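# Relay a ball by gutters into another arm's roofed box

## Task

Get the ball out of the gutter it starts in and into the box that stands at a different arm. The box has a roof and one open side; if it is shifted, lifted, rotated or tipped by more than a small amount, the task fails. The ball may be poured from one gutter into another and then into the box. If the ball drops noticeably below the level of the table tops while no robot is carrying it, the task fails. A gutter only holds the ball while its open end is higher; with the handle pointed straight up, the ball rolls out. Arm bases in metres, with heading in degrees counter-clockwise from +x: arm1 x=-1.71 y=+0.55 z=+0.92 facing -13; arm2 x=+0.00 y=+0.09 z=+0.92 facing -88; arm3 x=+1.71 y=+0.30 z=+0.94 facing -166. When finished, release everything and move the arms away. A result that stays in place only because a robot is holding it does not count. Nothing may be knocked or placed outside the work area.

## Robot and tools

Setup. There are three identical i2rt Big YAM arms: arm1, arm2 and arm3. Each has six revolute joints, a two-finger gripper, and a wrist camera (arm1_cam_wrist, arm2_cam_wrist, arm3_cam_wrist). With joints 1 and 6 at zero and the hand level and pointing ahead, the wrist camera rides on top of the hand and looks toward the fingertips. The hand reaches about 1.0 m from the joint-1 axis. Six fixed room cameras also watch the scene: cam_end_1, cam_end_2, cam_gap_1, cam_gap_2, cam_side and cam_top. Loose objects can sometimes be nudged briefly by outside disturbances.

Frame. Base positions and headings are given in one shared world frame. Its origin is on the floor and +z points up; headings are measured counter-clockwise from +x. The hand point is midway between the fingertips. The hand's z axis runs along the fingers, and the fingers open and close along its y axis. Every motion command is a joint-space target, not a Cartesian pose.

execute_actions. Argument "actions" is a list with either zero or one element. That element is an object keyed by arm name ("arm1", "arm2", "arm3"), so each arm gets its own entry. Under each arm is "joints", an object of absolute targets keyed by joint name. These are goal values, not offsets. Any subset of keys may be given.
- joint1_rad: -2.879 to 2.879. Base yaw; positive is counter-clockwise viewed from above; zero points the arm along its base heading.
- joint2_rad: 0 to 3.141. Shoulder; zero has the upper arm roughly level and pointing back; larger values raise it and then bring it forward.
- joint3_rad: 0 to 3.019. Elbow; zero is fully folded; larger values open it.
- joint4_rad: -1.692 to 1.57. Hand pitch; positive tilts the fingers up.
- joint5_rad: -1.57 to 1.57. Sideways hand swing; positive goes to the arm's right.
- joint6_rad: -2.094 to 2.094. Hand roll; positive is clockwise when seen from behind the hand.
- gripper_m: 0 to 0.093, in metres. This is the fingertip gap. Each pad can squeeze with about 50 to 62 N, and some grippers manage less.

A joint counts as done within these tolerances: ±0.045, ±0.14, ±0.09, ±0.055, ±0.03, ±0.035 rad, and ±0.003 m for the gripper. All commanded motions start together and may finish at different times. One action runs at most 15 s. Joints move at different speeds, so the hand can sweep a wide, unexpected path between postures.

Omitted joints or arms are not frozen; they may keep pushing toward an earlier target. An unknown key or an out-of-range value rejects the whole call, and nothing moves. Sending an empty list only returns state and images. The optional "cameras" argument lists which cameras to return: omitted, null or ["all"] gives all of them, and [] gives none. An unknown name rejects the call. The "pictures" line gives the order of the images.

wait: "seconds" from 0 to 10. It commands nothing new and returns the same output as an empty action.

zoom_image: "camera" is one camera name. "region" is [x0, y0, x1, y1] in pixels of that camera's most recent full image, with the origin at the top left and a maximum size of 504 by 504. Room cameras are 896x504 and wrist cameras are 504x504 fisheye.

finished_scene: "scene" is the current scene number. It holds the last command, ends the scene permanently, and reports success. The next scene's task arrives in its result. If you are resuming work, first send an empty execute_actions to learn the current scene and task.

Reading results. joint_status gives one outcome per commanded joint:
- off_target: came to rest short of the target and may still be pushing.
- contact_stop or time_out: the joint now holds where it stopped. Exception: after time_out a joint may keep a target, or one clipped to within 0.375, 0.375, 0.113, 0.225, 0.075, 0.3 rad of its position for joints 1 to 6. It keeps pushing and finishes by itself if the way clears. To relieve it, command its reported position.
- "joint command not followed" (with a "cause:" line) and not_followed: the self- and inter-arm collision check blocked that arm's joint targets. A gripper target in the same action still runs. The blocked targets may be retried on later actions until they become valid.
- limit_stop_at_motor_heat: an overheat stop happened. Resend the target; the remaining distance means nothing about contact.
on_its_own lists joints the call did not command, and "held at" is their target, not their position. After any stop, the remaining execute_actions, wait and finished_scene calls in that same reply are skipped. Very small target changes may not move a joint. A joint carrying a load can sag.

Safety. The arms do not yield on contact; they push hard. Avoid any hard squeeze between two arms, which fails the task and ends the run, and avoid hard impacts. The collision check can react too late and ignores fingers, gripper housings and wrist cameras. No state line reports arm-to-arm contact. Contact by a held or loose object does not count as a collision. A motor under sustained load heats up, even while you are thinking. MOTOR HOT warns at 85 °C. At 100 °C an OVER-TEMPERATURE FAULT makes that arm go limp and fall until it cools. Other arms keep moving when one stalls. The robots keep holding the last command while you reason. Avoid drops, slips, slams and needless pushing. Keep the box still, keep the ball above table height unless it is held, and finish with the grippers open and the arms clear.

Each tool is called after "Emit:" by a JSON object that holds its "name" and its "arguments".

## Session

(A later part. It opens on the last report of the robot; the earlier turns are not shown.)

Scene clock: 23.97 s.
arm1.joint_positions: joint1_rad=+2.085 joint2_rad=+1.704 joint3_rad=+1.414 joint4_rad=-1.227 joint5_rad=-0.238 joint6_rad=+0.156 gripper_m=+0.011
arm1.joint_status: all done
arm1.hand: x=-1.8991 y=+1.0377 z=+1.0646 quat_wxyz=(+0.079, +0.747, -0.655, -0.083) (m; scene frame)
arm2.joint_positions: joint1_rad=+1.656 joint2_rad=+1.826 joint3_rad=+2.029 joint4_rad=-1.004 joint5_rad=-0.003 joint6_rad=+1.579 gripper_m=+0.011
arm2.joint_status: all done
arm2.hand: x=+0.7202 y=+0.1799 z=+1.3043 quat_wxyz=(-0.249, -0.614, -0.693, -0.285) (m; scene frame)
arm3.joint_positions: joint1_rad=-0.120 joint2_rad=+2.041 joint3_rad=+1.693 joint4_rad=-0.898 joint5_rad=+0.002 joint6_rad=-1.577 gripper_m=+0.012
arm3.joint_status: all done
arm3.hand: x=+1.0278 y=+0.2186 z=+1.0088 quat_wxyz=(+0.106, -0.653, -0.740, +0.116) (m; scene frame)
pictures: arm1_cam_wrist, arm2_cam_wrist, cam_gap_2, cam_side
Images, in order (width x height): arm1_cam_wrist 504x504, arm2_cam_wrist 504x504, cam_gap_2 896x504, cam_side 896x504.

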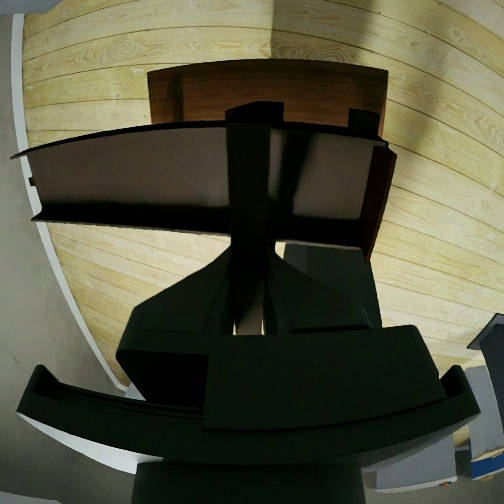

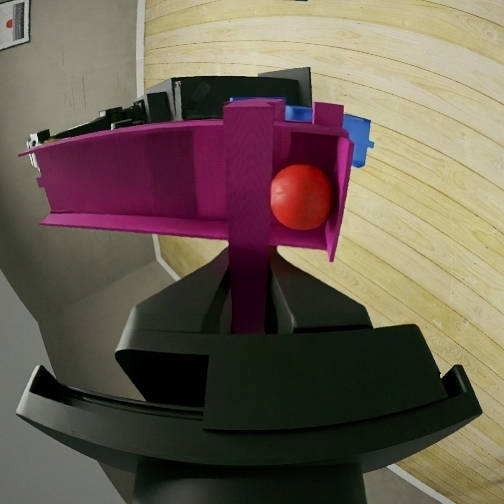

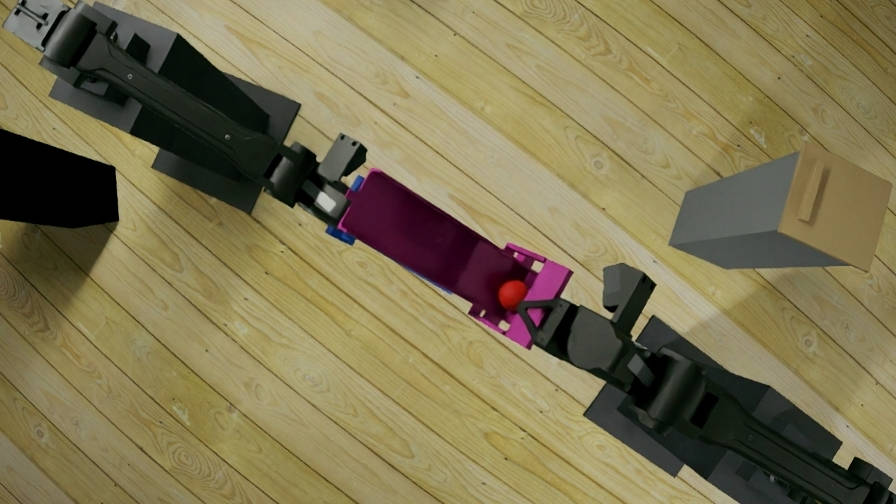

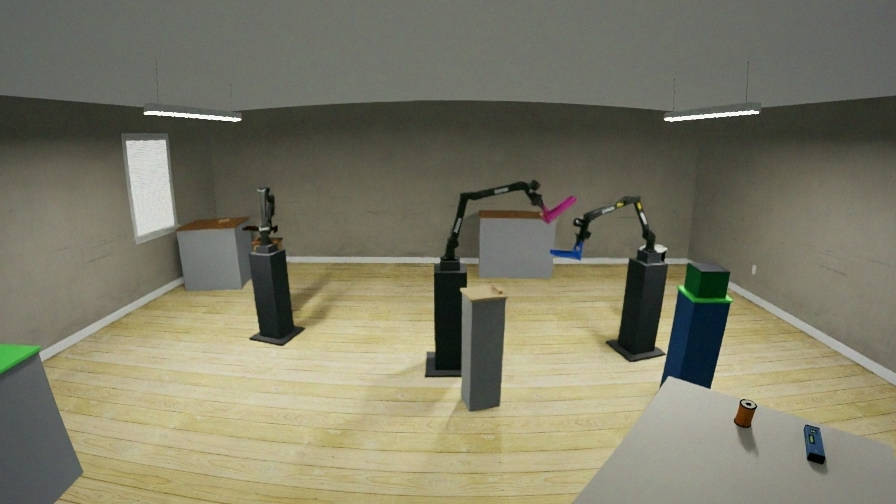

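Emit:
{"name": "execute_actions", "arguments": {"actions": []}}

Scene clock: 24.47 s.
arm1.joint_positions: joint1_rad=+2.085 joint2_rad=+1.704 joint3_rad=+1.414 joint4_rad=-1.227 joint5_rad=-0.238 joint6_rad=+0.156 gripper_m=+0.011
arm1.joint_status: all done
arm1.hand: x=-1.8991 y=+1.0377 z=+1.0646 quat_wxyz=(+0.079, +0.747, -0.655, -0.083) (m; scene frame)
arm2.joint_positions: joint1_rad=+1.656 joint2_rad=+1.826 joint3_rad=+2.029 joint4_rad=-1.004 joint5_rad=-0.003 joint6_rad=+1.579 gripper_m=+0.011
arm2.joint_status: all done
arm2.hand: x=+0.7202 y=+0.1799 z=+1.3043 quat_wxyz=(-0.249, -0.614, -0.693, -0.285) (m; scene frame)
arm3.joint_positions: joint1_rad=-0.120 joint2_rad=+2.041 joint3_rad=+1.693 joint4_rad=-0.898 joint5_rad=+0.002 joint6_rad=-1.577 gripper_m=+0.012
arm3.joint_status: all done
arm3.hand: x=+1.0278 y=+0.2186 z=+1.0088 quat_wxyz=(+0.106, -0.653, -0.740, +0.116) (m; scene frame)
pictures: arm1_cam_wrist, arm2_cam_wrist, arm3_cam_wrist, cam_end_1, cam_end_2, cam_gap_1, cam_gap_2, cam_side, cam_top
Images, in order (width x height): arm1_cam_wrist 504x504, arm2_cam_wrist 504x504, arm3_cam_wrist 504x504, cam_end_1 896x504, cam_end_2 896x504, cam_gap_1 896x504, cam_gap_2 896x504, cam_side 896x504, cam_top 896x504.

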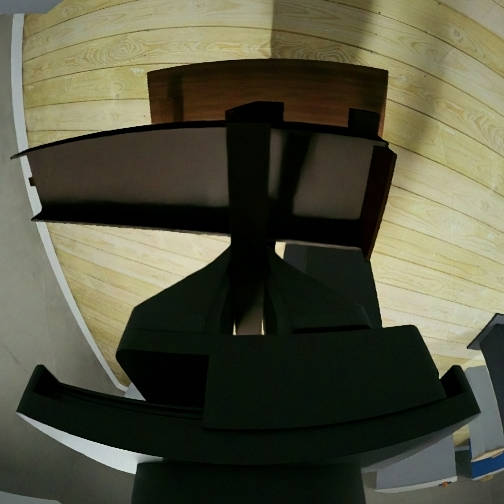

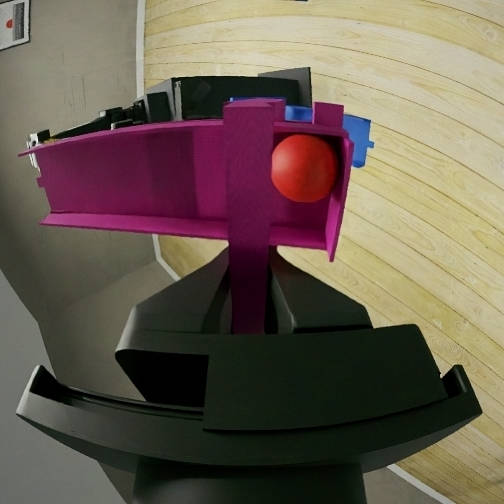

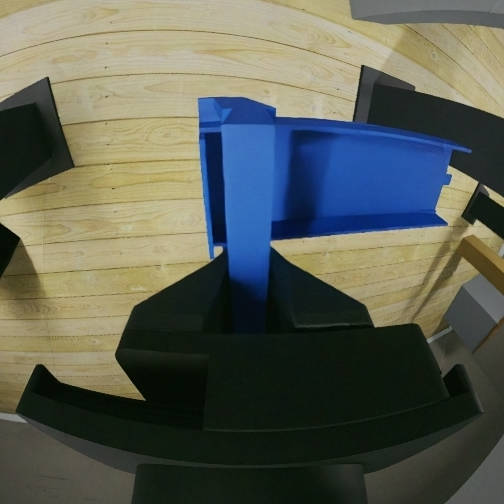

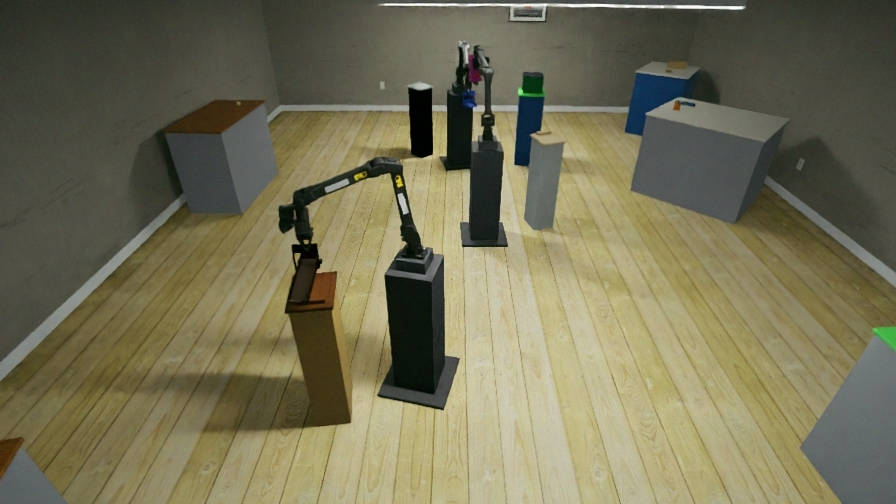

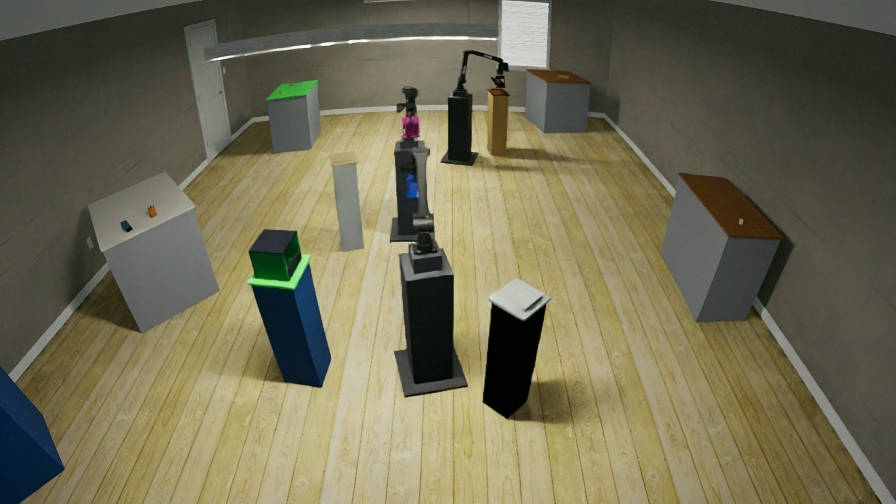

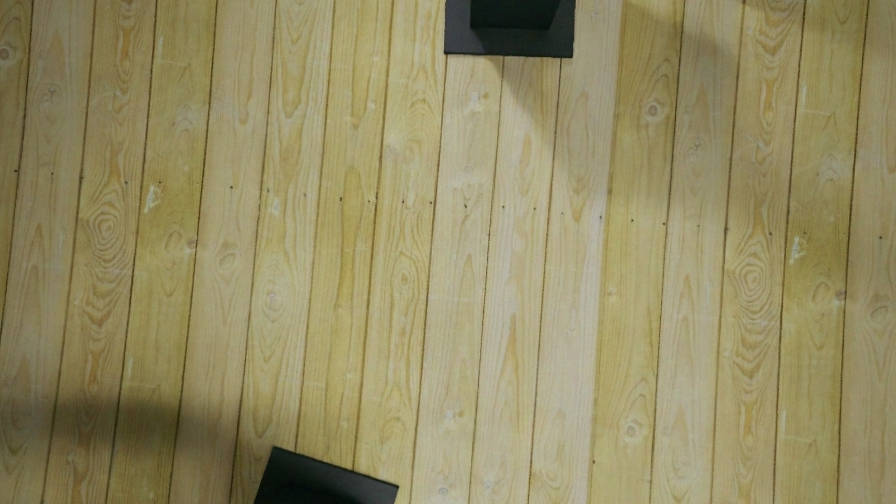

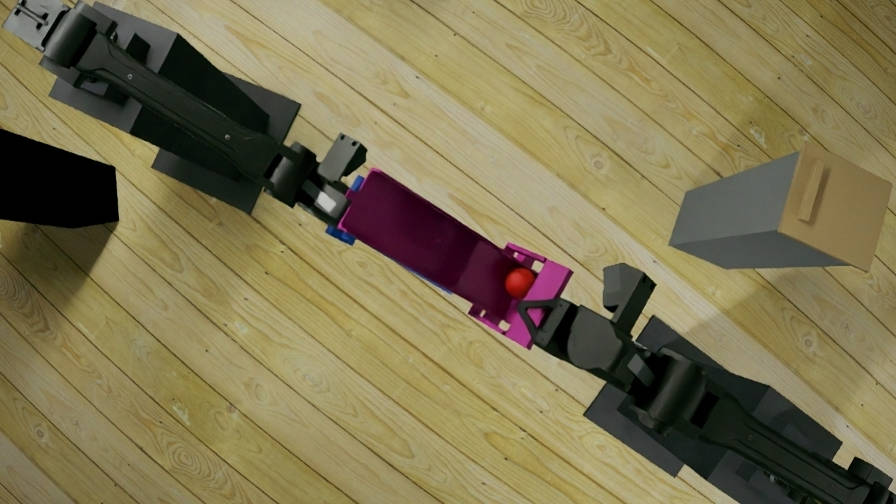

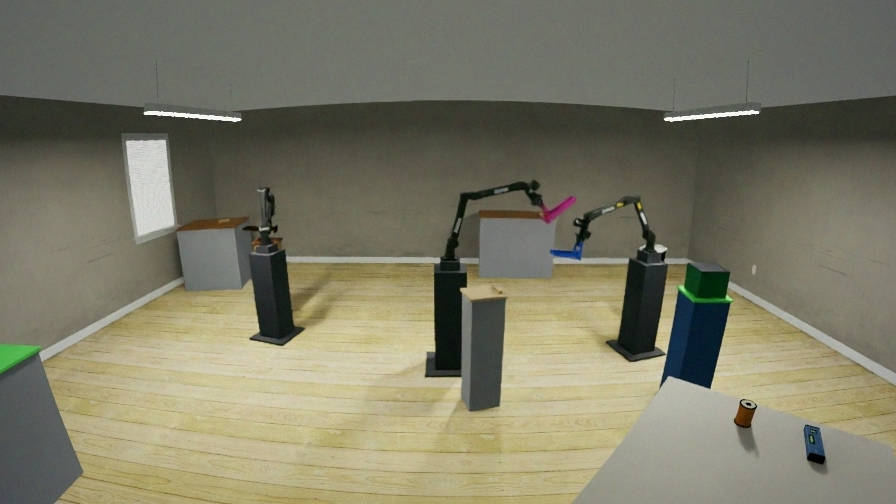

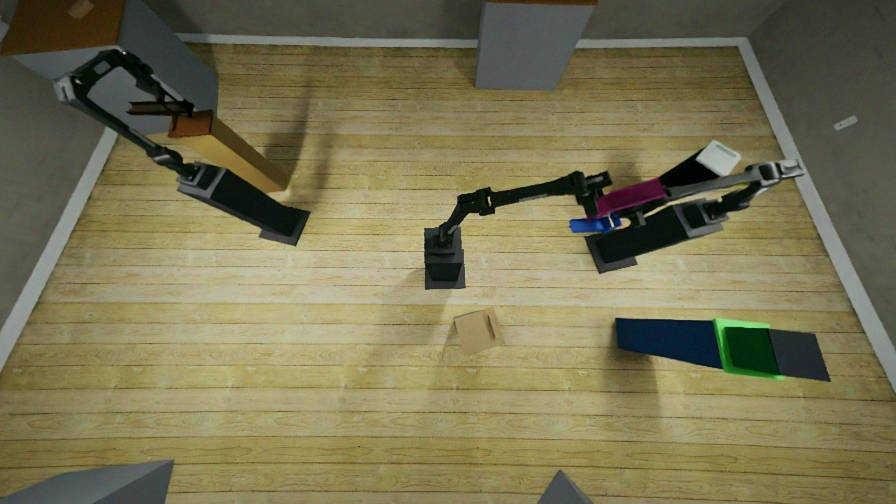

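Emit:
{"name": "execute_actions", "arguments": {"actions": [{"arm1":{"joints":{"joint2_rad":1.775,"joint3_rad":1.30,"joint4_rad":-1.02}},"arm2":{"joints":{"joint2_rad":1.93,"joint4_rad":-1.33}},"arm3":{"joints":{"joint4_rad":-0.86}}}], "cameras": ["cam_side","cam_gap_2","arm1_cam_wrist"]}}

Emit:
{"name": "zoom_image", "arguments": {"camera": "cam_side", "region": [520, 190, 620, 270]}}

Scene clock: 25.97 s.
arm1.joint_positions: joint1_rad=+2.085 joint2_rad=+1.788 joint3_rad=+1.296 joint4_rad=-1.036 joint5_rad=-0.237 joint6_rad=+0.155 gripper_m=+0.011
arm1.joint_status: all done
arm1.hand: x=-1.8973 y=+1.0362 z=+0.9819 quat_wxyz=(+0.082, +0.747, -0.655, -0.078) (m; scene frame)
arm2.joint_positions: joint1_rad=+1.656 joint2_rad=+1.963 joint3_rad=+2.029 joint4_rad=-1.330 joint5_rad=-0.003 joint6_rad=+1.579 gripper_m=+0.011
arm2.joint_status: all done
arm2.hand: x=+0.6776 y=+0.1739 z=+1.1692 quat_wxyz=(-0.102, -0.655, -0.739, -0.117) (m; scene frame)
arm3.joint_positions: joint1_rad=-0.120 joint2_rad=+2.041 joint3_rad=+1.693 joint4_rad=-0.877 joint5_rad=+0.002 joint6_rad=-1.577 gripper_m=+0.012
arm3.joint_status: all done
arm3.hand: x=+1.0229 y=+0.2180 z=+1.0104 quat_wxyz=(+0.113, -0.652, -0.739, +0.124) (m; scene frame)
pictures: arm1_cam_wrist, cam_gap_2, cam_side
Images, in order (width x height): arm1_cam_wrist 504x504, cam_gap_2 896x504, cam_side 896x504.

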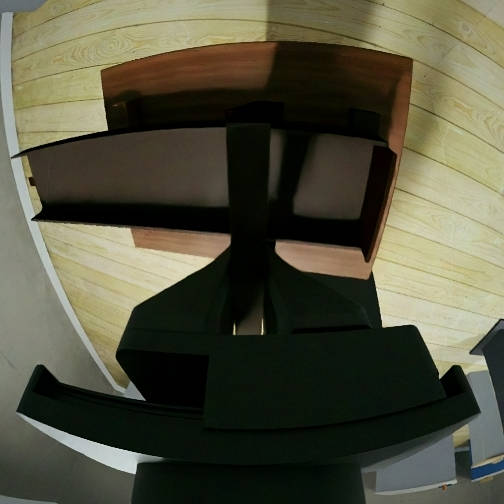

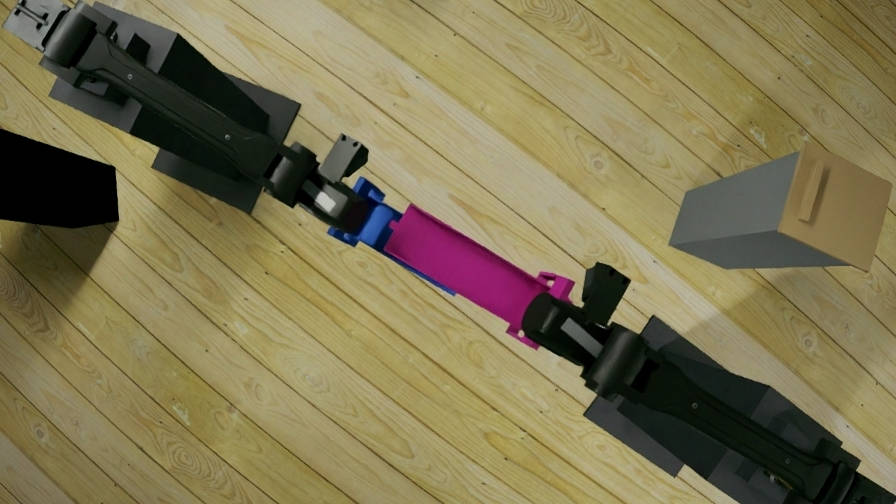

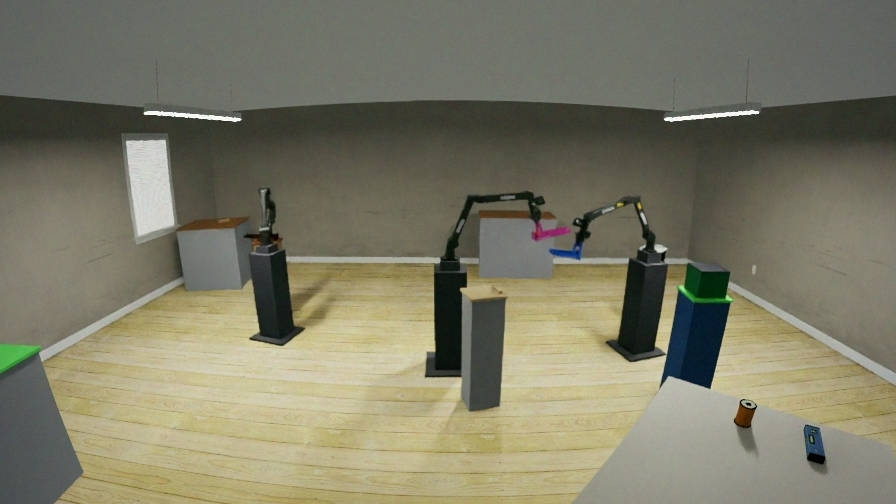

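Region (520, 190, 620, 270) of cam_side's 896x504 image, scaled by 5.040, with more detail than that image has; it fills the top 403 rows of this view, and the rest is white.

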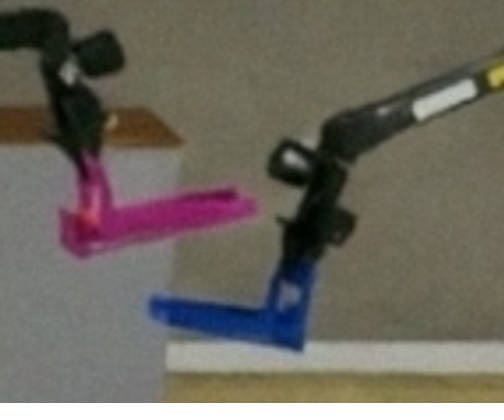

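Emit:
{"name": "zoom_image", "arguments": {"camera": "cam_gap_2", "region": [320, 160, 520, 320]}}

Region (320, 160, 520, 320) of cam_gap_2's 896x504 image, scaled by 2.520, with more detail than that image has; it fills the top 403 rows of this view, and the rest is white.

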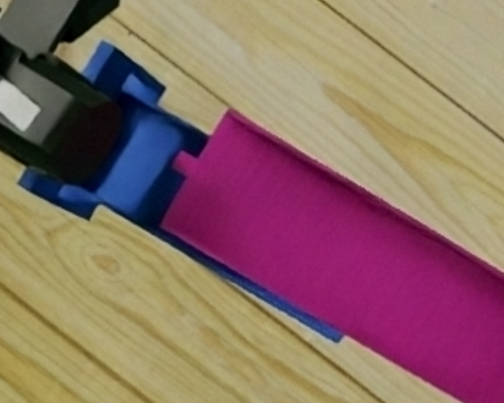

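Emit:
{"name": "execute_actions", "arguments": {"actions": [{"arm1":{"joints":{"gripper_m":0.06}},"arm2":{"joints":{"joint1_rad":1.686,"joint3_rad":1.93,"joint4_rad":-1.28}}}], "cameras": ["cam_side","cam_gap_2","arm1_cam_wrist"]}}

Emit:
{"name": "zoom_image", "arguments": {"camera": "cam_side", "region": [520, 190, 620, 270]}}

Emit:
{"name": "zoom_image", "arguments": {"camera": "cam_gap_2", "region": [320, 160, 520, 320]}}

Scene clock: 27.70 s.
arm1.joint_positions: joint1_rad=+2.085 joint2_rad=+1.778 joint3_rad=+1.296 joint4_rad=-1.036 joint5_rad=-0.237 joint6_rad=+0.155 gripper_m=+0.060
arm1.joint_status: all done
arm1.hand: x=-1.8976 y=+1.0370 z=+0.9870 quat_wxyz=(+0.079, +0.748, -0.654, -0.083) (m; scene frame)
arm2.joint_positions: joint1_rad=+1.681 joint2_rad=+1.956 joint3_rad=+1.917 joint4_rad=-1.297 joint5_rad=-0.003 joint6_rad=+1.579 gripper_m=+0.011
arm2.joint_status: all done
arm2.hand: x=+0.6570 y=+0.1883 z=+1.1263 quat_wxyz=(-0.078, -0.649, -0.751, -0.092) (m; scene frame)
arm3.joint_positions: joint1_rad=-0.120 joint2_rad=+2.041 joint3_rad=+1.693 joint4_rad=-0.877 joint5_rad=+0.002 joint6_rad=-1.577 gripper_m=+0.012
arm3.joint_status: not commanded
arm3.hand: x=+1.0229 y=+0.2180 z=+1.0104 quat_wxyz=(+0.113, -0.652, -0.739, +0.124) (m; scene frame)
pictures: arm1_cam_wrist, cam_gap_2, cam_side
Images, in order (width x height): arm1_cam_wrist 504x504, cam_gap_2 896x504, cam_side 896x504.

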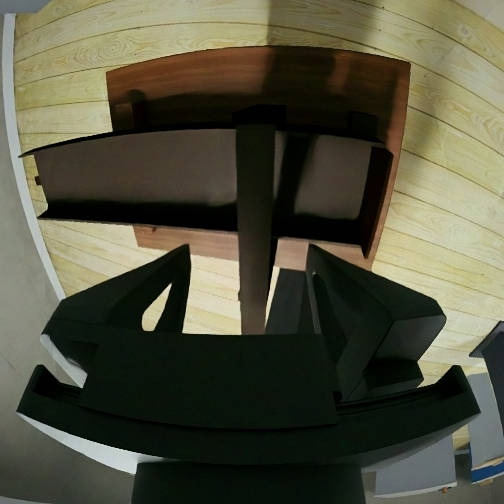

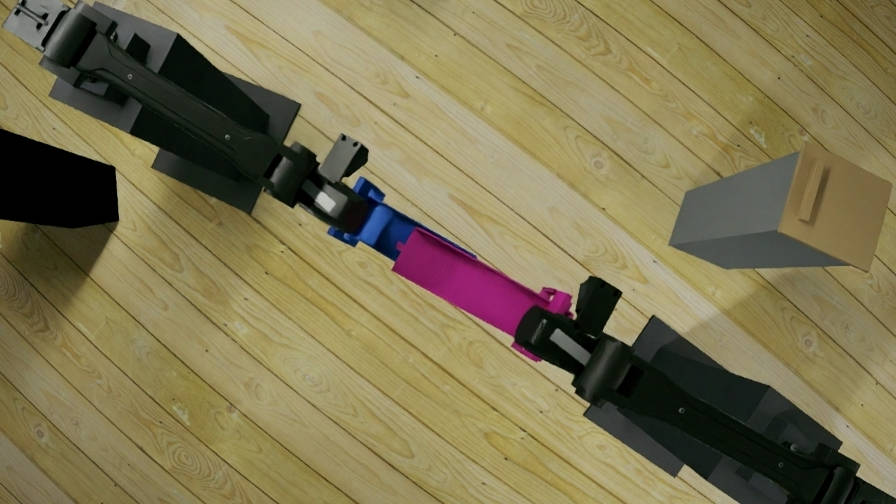

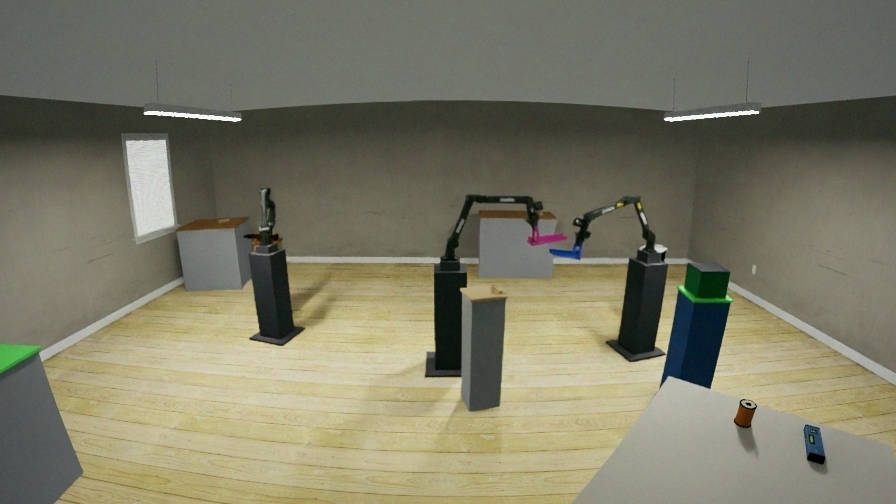

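Region (520, 190, 620, 270) of cam_side's 896x504 image, scaled by 5.040, with more detail than that image has; it fills the top 403 rows of this view, and the rest is white.

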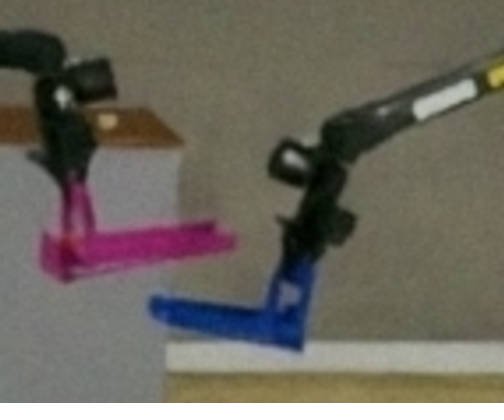

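Region (320, 160, 520, 320) of cam_gap_2's 896x504 image, scaled by 2.520, with more detail than that image has; it fills the top 403 rows of this view, and the rest is white.

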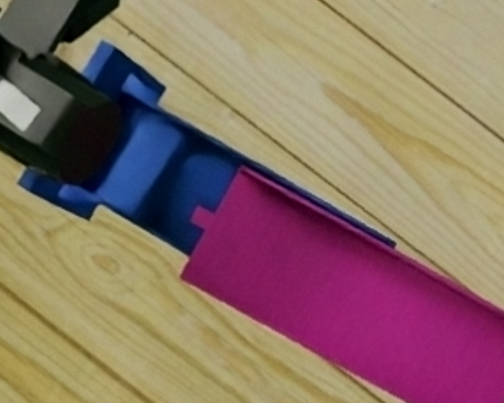

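Emit:
{"name": "execute_actions", "arguments": {"actions": [{"arm1":{"joints":{"joint2_rad":1.45}},"arm2":{"joints":{"joint1_rad":1.666,"joint4_rad":-1.43}}}], "cameras": ["cam_side","cam_gap_2","arm2_cam_wrist"]}}

Scene clock: 29.17 s.
arm1.joint_positions: joint1_rad=+2.085 joint2_rad=+1.439 joint3_rad=+1.296 joint4_rad=-1.035 joint5_rad=-0.238 joint6_rad=+0.155 gripper_m=+0.060
arm1.joint_status: all done
arm1.hand: x=-1.8978 y=+1.0287 z=+1.1556 quat_wxyz=(-0.012, +0.747, -0.626, -0.223) (m; scene frame)
arm2.joint_positions: joint1_rad=+1.677 joint2_rad=+1.956 joint3_rad=+1.917 joint4_rad=-1.425 joint5_rad=-0.003 joint6_rad=+1.579 gripper_m=+0.011
arm2.joint_status: all done
arm2.hand: x=+0.6268 y=+0.1807 z=+1.1208 quat_wxyz=(-0.037, -0.655, -0.754, -0.043) (m; scene frame)
arm3.joint_positions: joint1_rad=-0.120 joint2_rad=+2.041 joint3_rad=+1.693 joint4_rad=-0.877 joint5_rad=+0.002 joint6_rad=-1.577 gripper_m=+0.012
arm3.joint_status: not commanded
arm3.hand: x=+1.0229 y=+0.2180 z=+1.0104 quat_wxyz=(+0.113, -0.652, -0.739, +0.124) (m; scene frame)
pictures: arm2_cam_wrist, cam_gap_2, cam_side
Images, in order (width x height): arm2_cam_wrist 504x504, cam_gap_2 896x504, cam_side 896x504.

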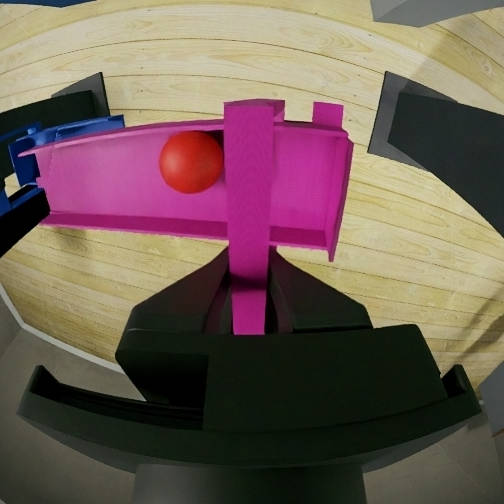

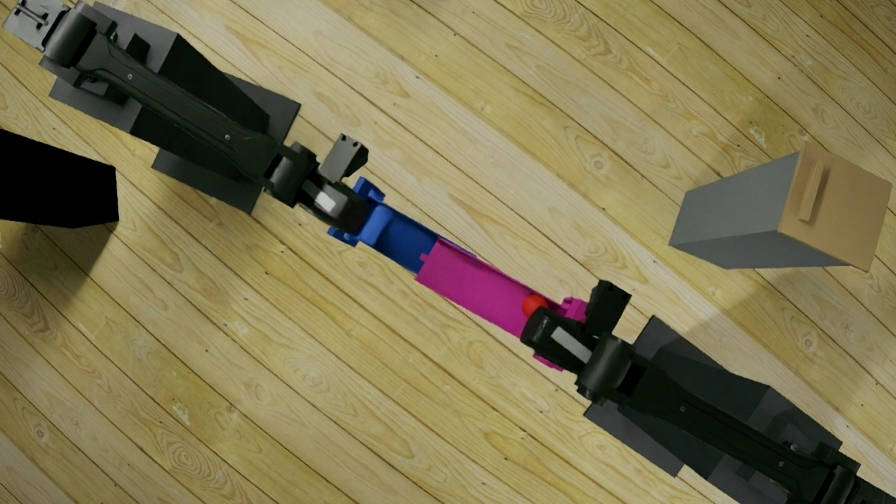

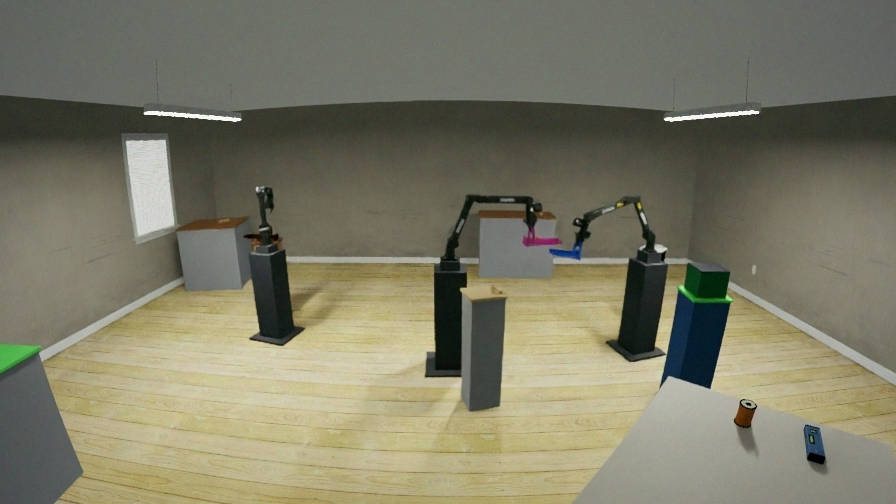

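Emit:
{"name": "wait", "arguments": {"seconds": 1.5}}

Scene clock: 30.70 s.
arm1.joint_positions: joint1_rad=+2.085 joint2_rad=+1.439 joint3_rad=+1.296 joint4_rad=-1.035 joint5_rad=-0.238 joint6_rad=+0.155 gripper_m=+0.060
arm1.joint_status: all done
arm1.hand: x=-1.8978 y=+1.0287 z=+1.1556 quat_wxyz=(-0.012, +0.747, -0.626, -0.223) (m; scene frame)
arm2.joint_positions: joint1_rad=+1.677 joint2_rad=+1.956 joint3_rad=+1.917 joint4_rad=-1.427 joint5_rad=-0.003 joint6_rad=+1.579 gripper_m=+0.011
arm2.joint_status: all done
arm2.hand: x=+0.6262 y=+0.1806 z=+1.1207 quat_wxyz=(-0.036, -0.655, -0.754, -0.042) (m; scene frame)
arm3.joint_positions: joint1_rad=-0.121 joint2_rad=+2.041 joint3_rad=+1.693 joint4_rad=-0.875 joint5_rad=+0.001 joint6_rad=-1.578 gripper_m=+0.012
arm3.joint_status: not commanded
arm3.hand: x=+1.0220 y=+0.2188 z=+1.0110 quat_wxyz=(+0.114, -0.652, -0.739, +0.125) (m; scene frame)
wait: 1.50 s; at rest by 0.23 s
pictures: arm1_cam_wrist, arm2_cam_wrist, arm3_cam_wrist, cam_end_1, cam_end_2, cam_gap_1, cam_gap_2, cam_side, cam_top
Images, in order (width x height): arm1_cam_wrist 504x504, arm2_cam_wrist 504x504, arm3_cam_wrist 504x504, cam_end_1 896x504, cam_end_2 896x504, cam_gap_1 896x504, cam_gap_2 896x504, cam_side 896x504, cam_top 896x504.

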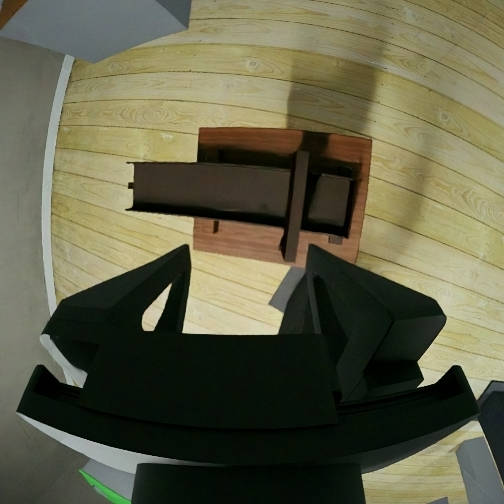

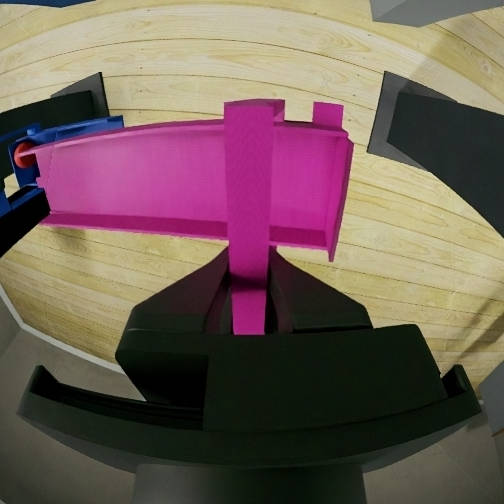

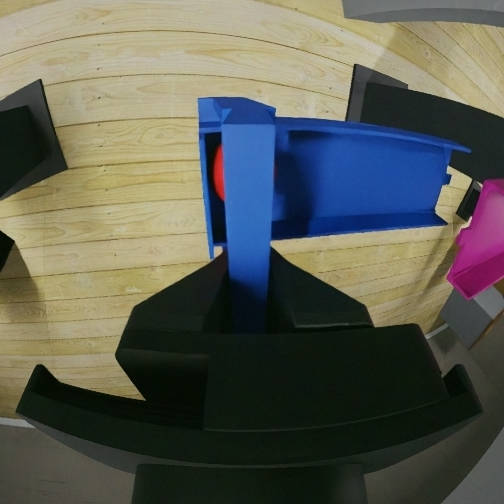

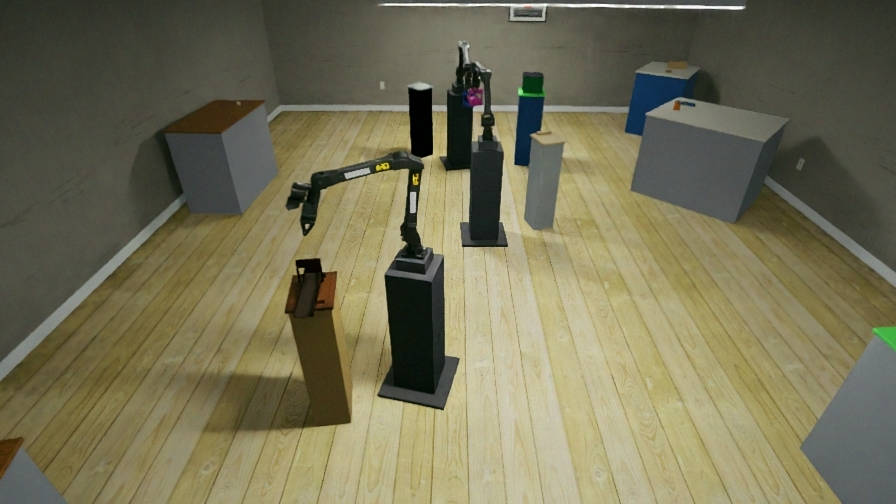

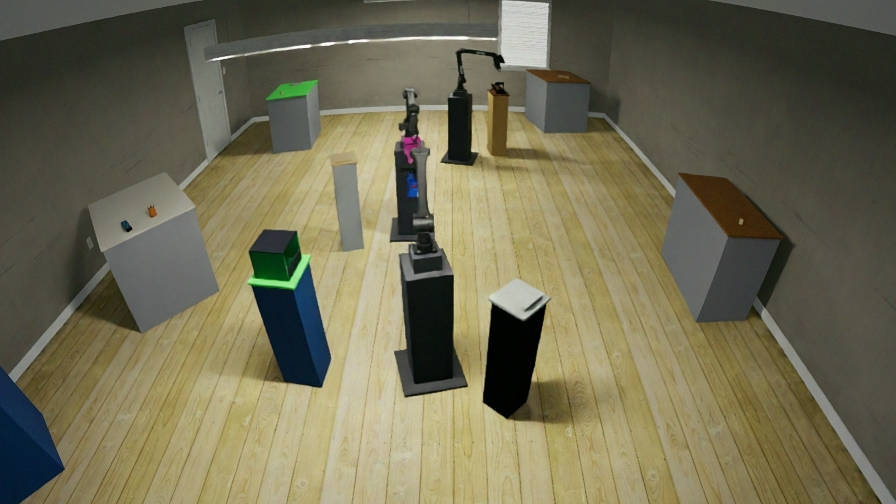

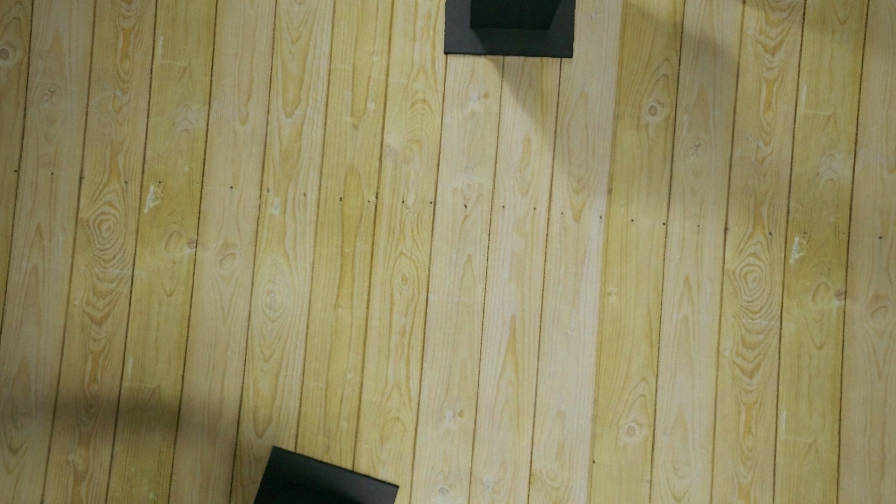

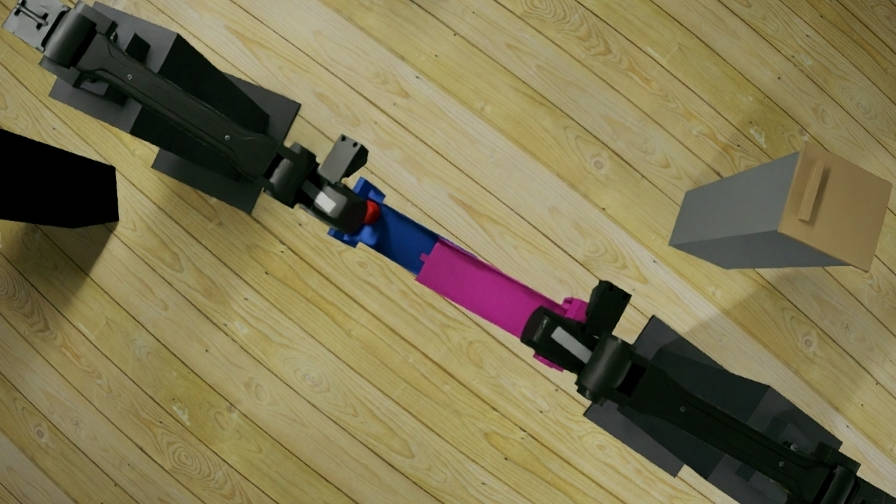

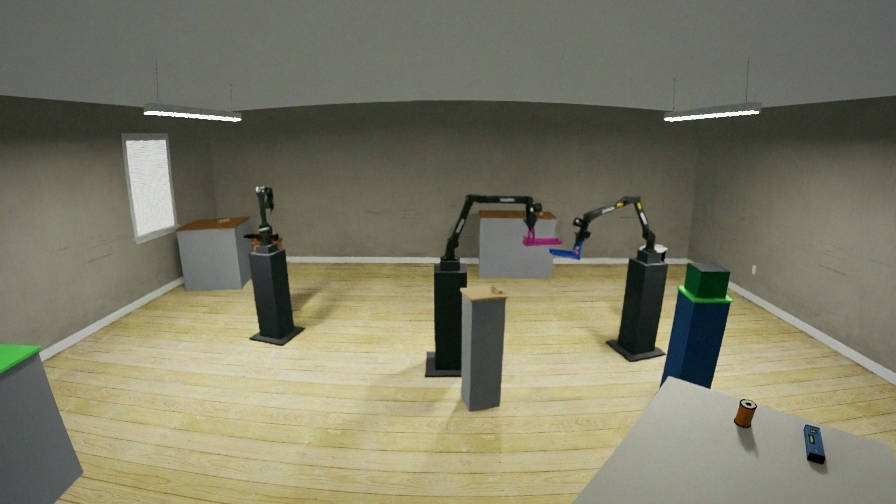

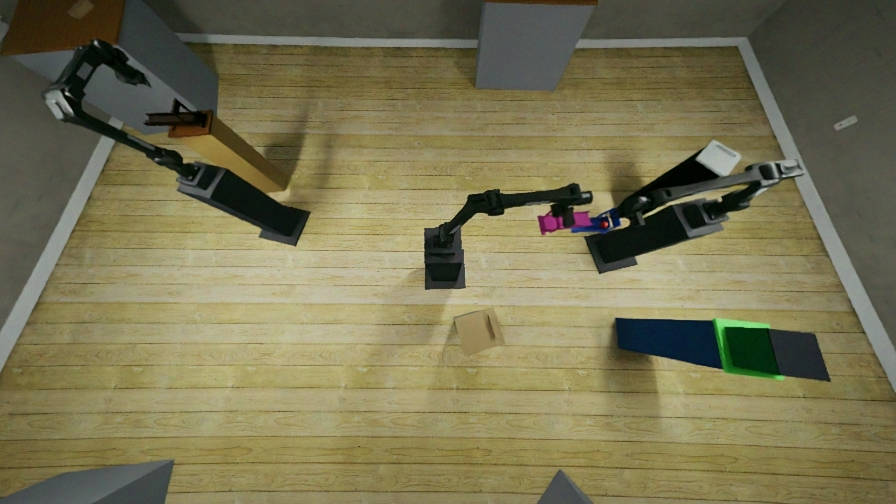

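Emit:
{"name": "execute_actions", "arguments": {"actions": [{"arm2":{"joints":{"joint1_rad":1.1,"joint2_rad":1.80,"joint6_rad":1.1}}}], "cameras": ["cam_top"]}}

Emit:
{"name": "execute_actions", "arguments": {"actions": [{"arm2":{"joints":{"joint1_rad":0.19,"joint2_rad":1.80,"joint3_rad":1.65,"joint4_rad":-1.36,"joint5_rad":-0.225,"joint6_rad":-0.058}},"arm3":{"joints":{"joint1_rad":1.423,"joint2_rad":1.30,"joint3_rad":1.55}}}], "cameras": ["cam_top","arm3_cam_wrist","arm2_cam_wrist"]}}

Scene clock: 32.93 s.
arm1.joint_positions: joint1_rad=+2.085 joint2_rad=+1.439 joint3_rad=+1.296 joint4_rad=-1.035 joint5_rad=-0.238 joint6_rad=+0.155 gripper_m=+0.060
arm1.joint_status: not commanded
arm1.hand: x=-1.8978 y=+1.0287 z=+1.1556 quat_wxyz=(-0.012, +0.747, -0.626, -0.223) (m; scene frame)
arm2.joint_positions: joint1_rad=+1.107 joint2_rad=+1.810 joint3_rad=+1.917 joint4_rad=-1.428 joint5_rad=+0.001 joint6_rad=+1.108 gripper_m=+0.011
arm2.joint_status: all done
arm2.hand: x=+0.5618 y=-0.1666 z=+1.2098 quat_wxyz=(-0.121, -0.687, -0.715, -0.043) (m; scene frame)
arm3.joint_positions: joint1_rad=-0.121 joint2_rad=+2.041 joint3_rad=+1.693 joint4_rad=-0.875 joint5_rad=+0.001 joint6_rad=-1.578 gripper_m=+0.012
arm3.joint_status: not commanded
arm3.hand: x=+1.0220 y=+0.2188 z=+1.0110 quat_wxyz=(+0.114, -0.652, -0.739, +0.125) (m; scene frame)
pictures: cam_top
Images, in order (width x height): cam_top 896x504.

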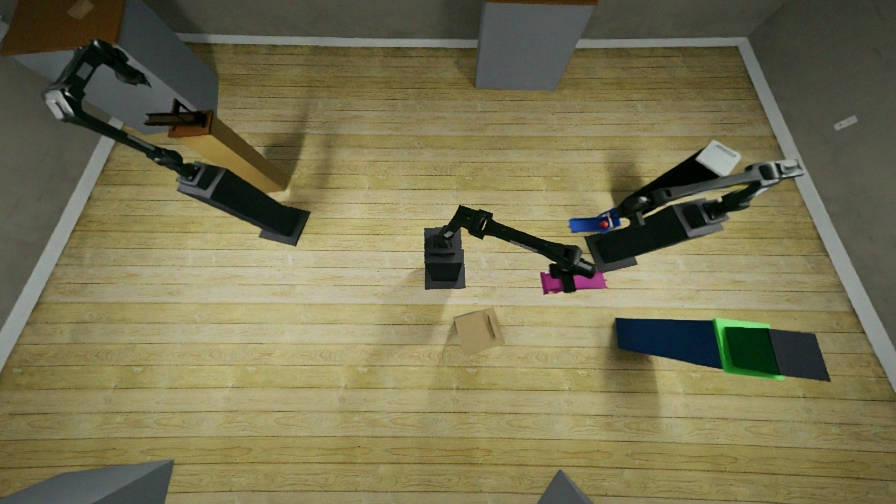

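Scene clock: 34.90 s.
arm1.joint_positions: joint1_rad=+2.085 joint2_rad=+1.439 joint3_rad=+1.296 joint4_rad=-1.035 joint5_rad=-0.238 joint6_rad=+0.155 gripper_m=+0.060
arm1.joint_status: not commanded
arm1.hand: x=-1.8978 y=+1.0287 z=+1.1556 quat_wxyz=(-0.012, +0.747, -0.626, -0.223) (m; scene frame)
arm2.joint_positions: joint1_rad=+0.186 joint2_rad=+1.822 joint3_rad=+1.646 joint4_rad=-1.362 joint5_rad=-0.218 joint6_rad=-0.050 gripper_m=+0.011
arm2.joint_status: all done
arm2.hand: x=+0.1624 y=-0.4561 z=+1.0948 quat_wxyz=(-0.086, -0.597, -0.794, -0.074) (m; scene frame)
arm3.joint_positions: joint1_rad=+1.430 joint2_rad=+1.316 joint3_rad=+1.542 joint4_rad=-0.867 joint5_rad=-0.004 joint6_rad=-1.579 gripper_m=+0.012
arm3.joint_status: all done
arm3.hand: x=+1.7663 y=-0.2602 z=+1.3920 quat_wxyz=(-0.025, +0.046, -0.893, +0.447) (m; scene frame)
pictures: arm2_cam_wrist, arm3_cam_wrist, cam_top
Images, in order (width x height): arm2_cam_wrist 504x504, arm3_cam_wrist 504x504, cam_top 896x504.

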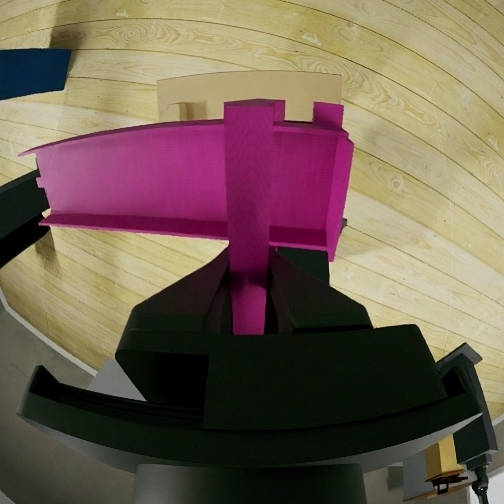

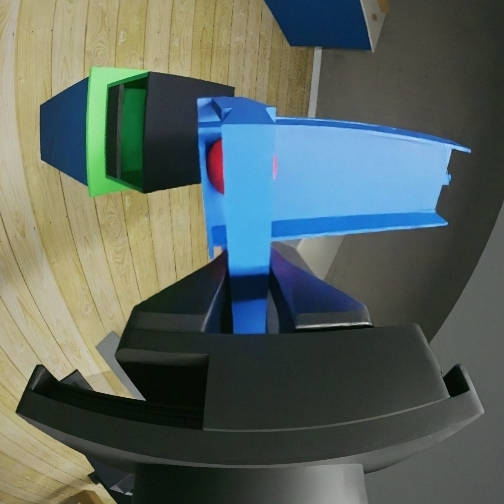

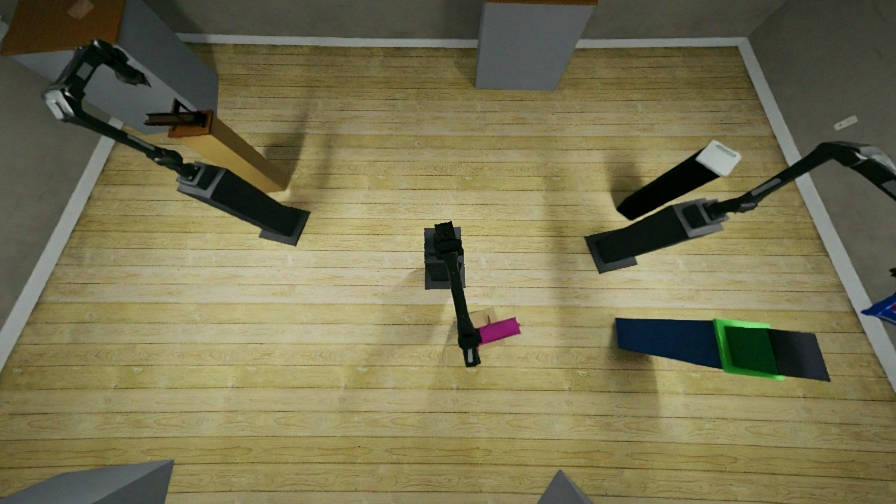

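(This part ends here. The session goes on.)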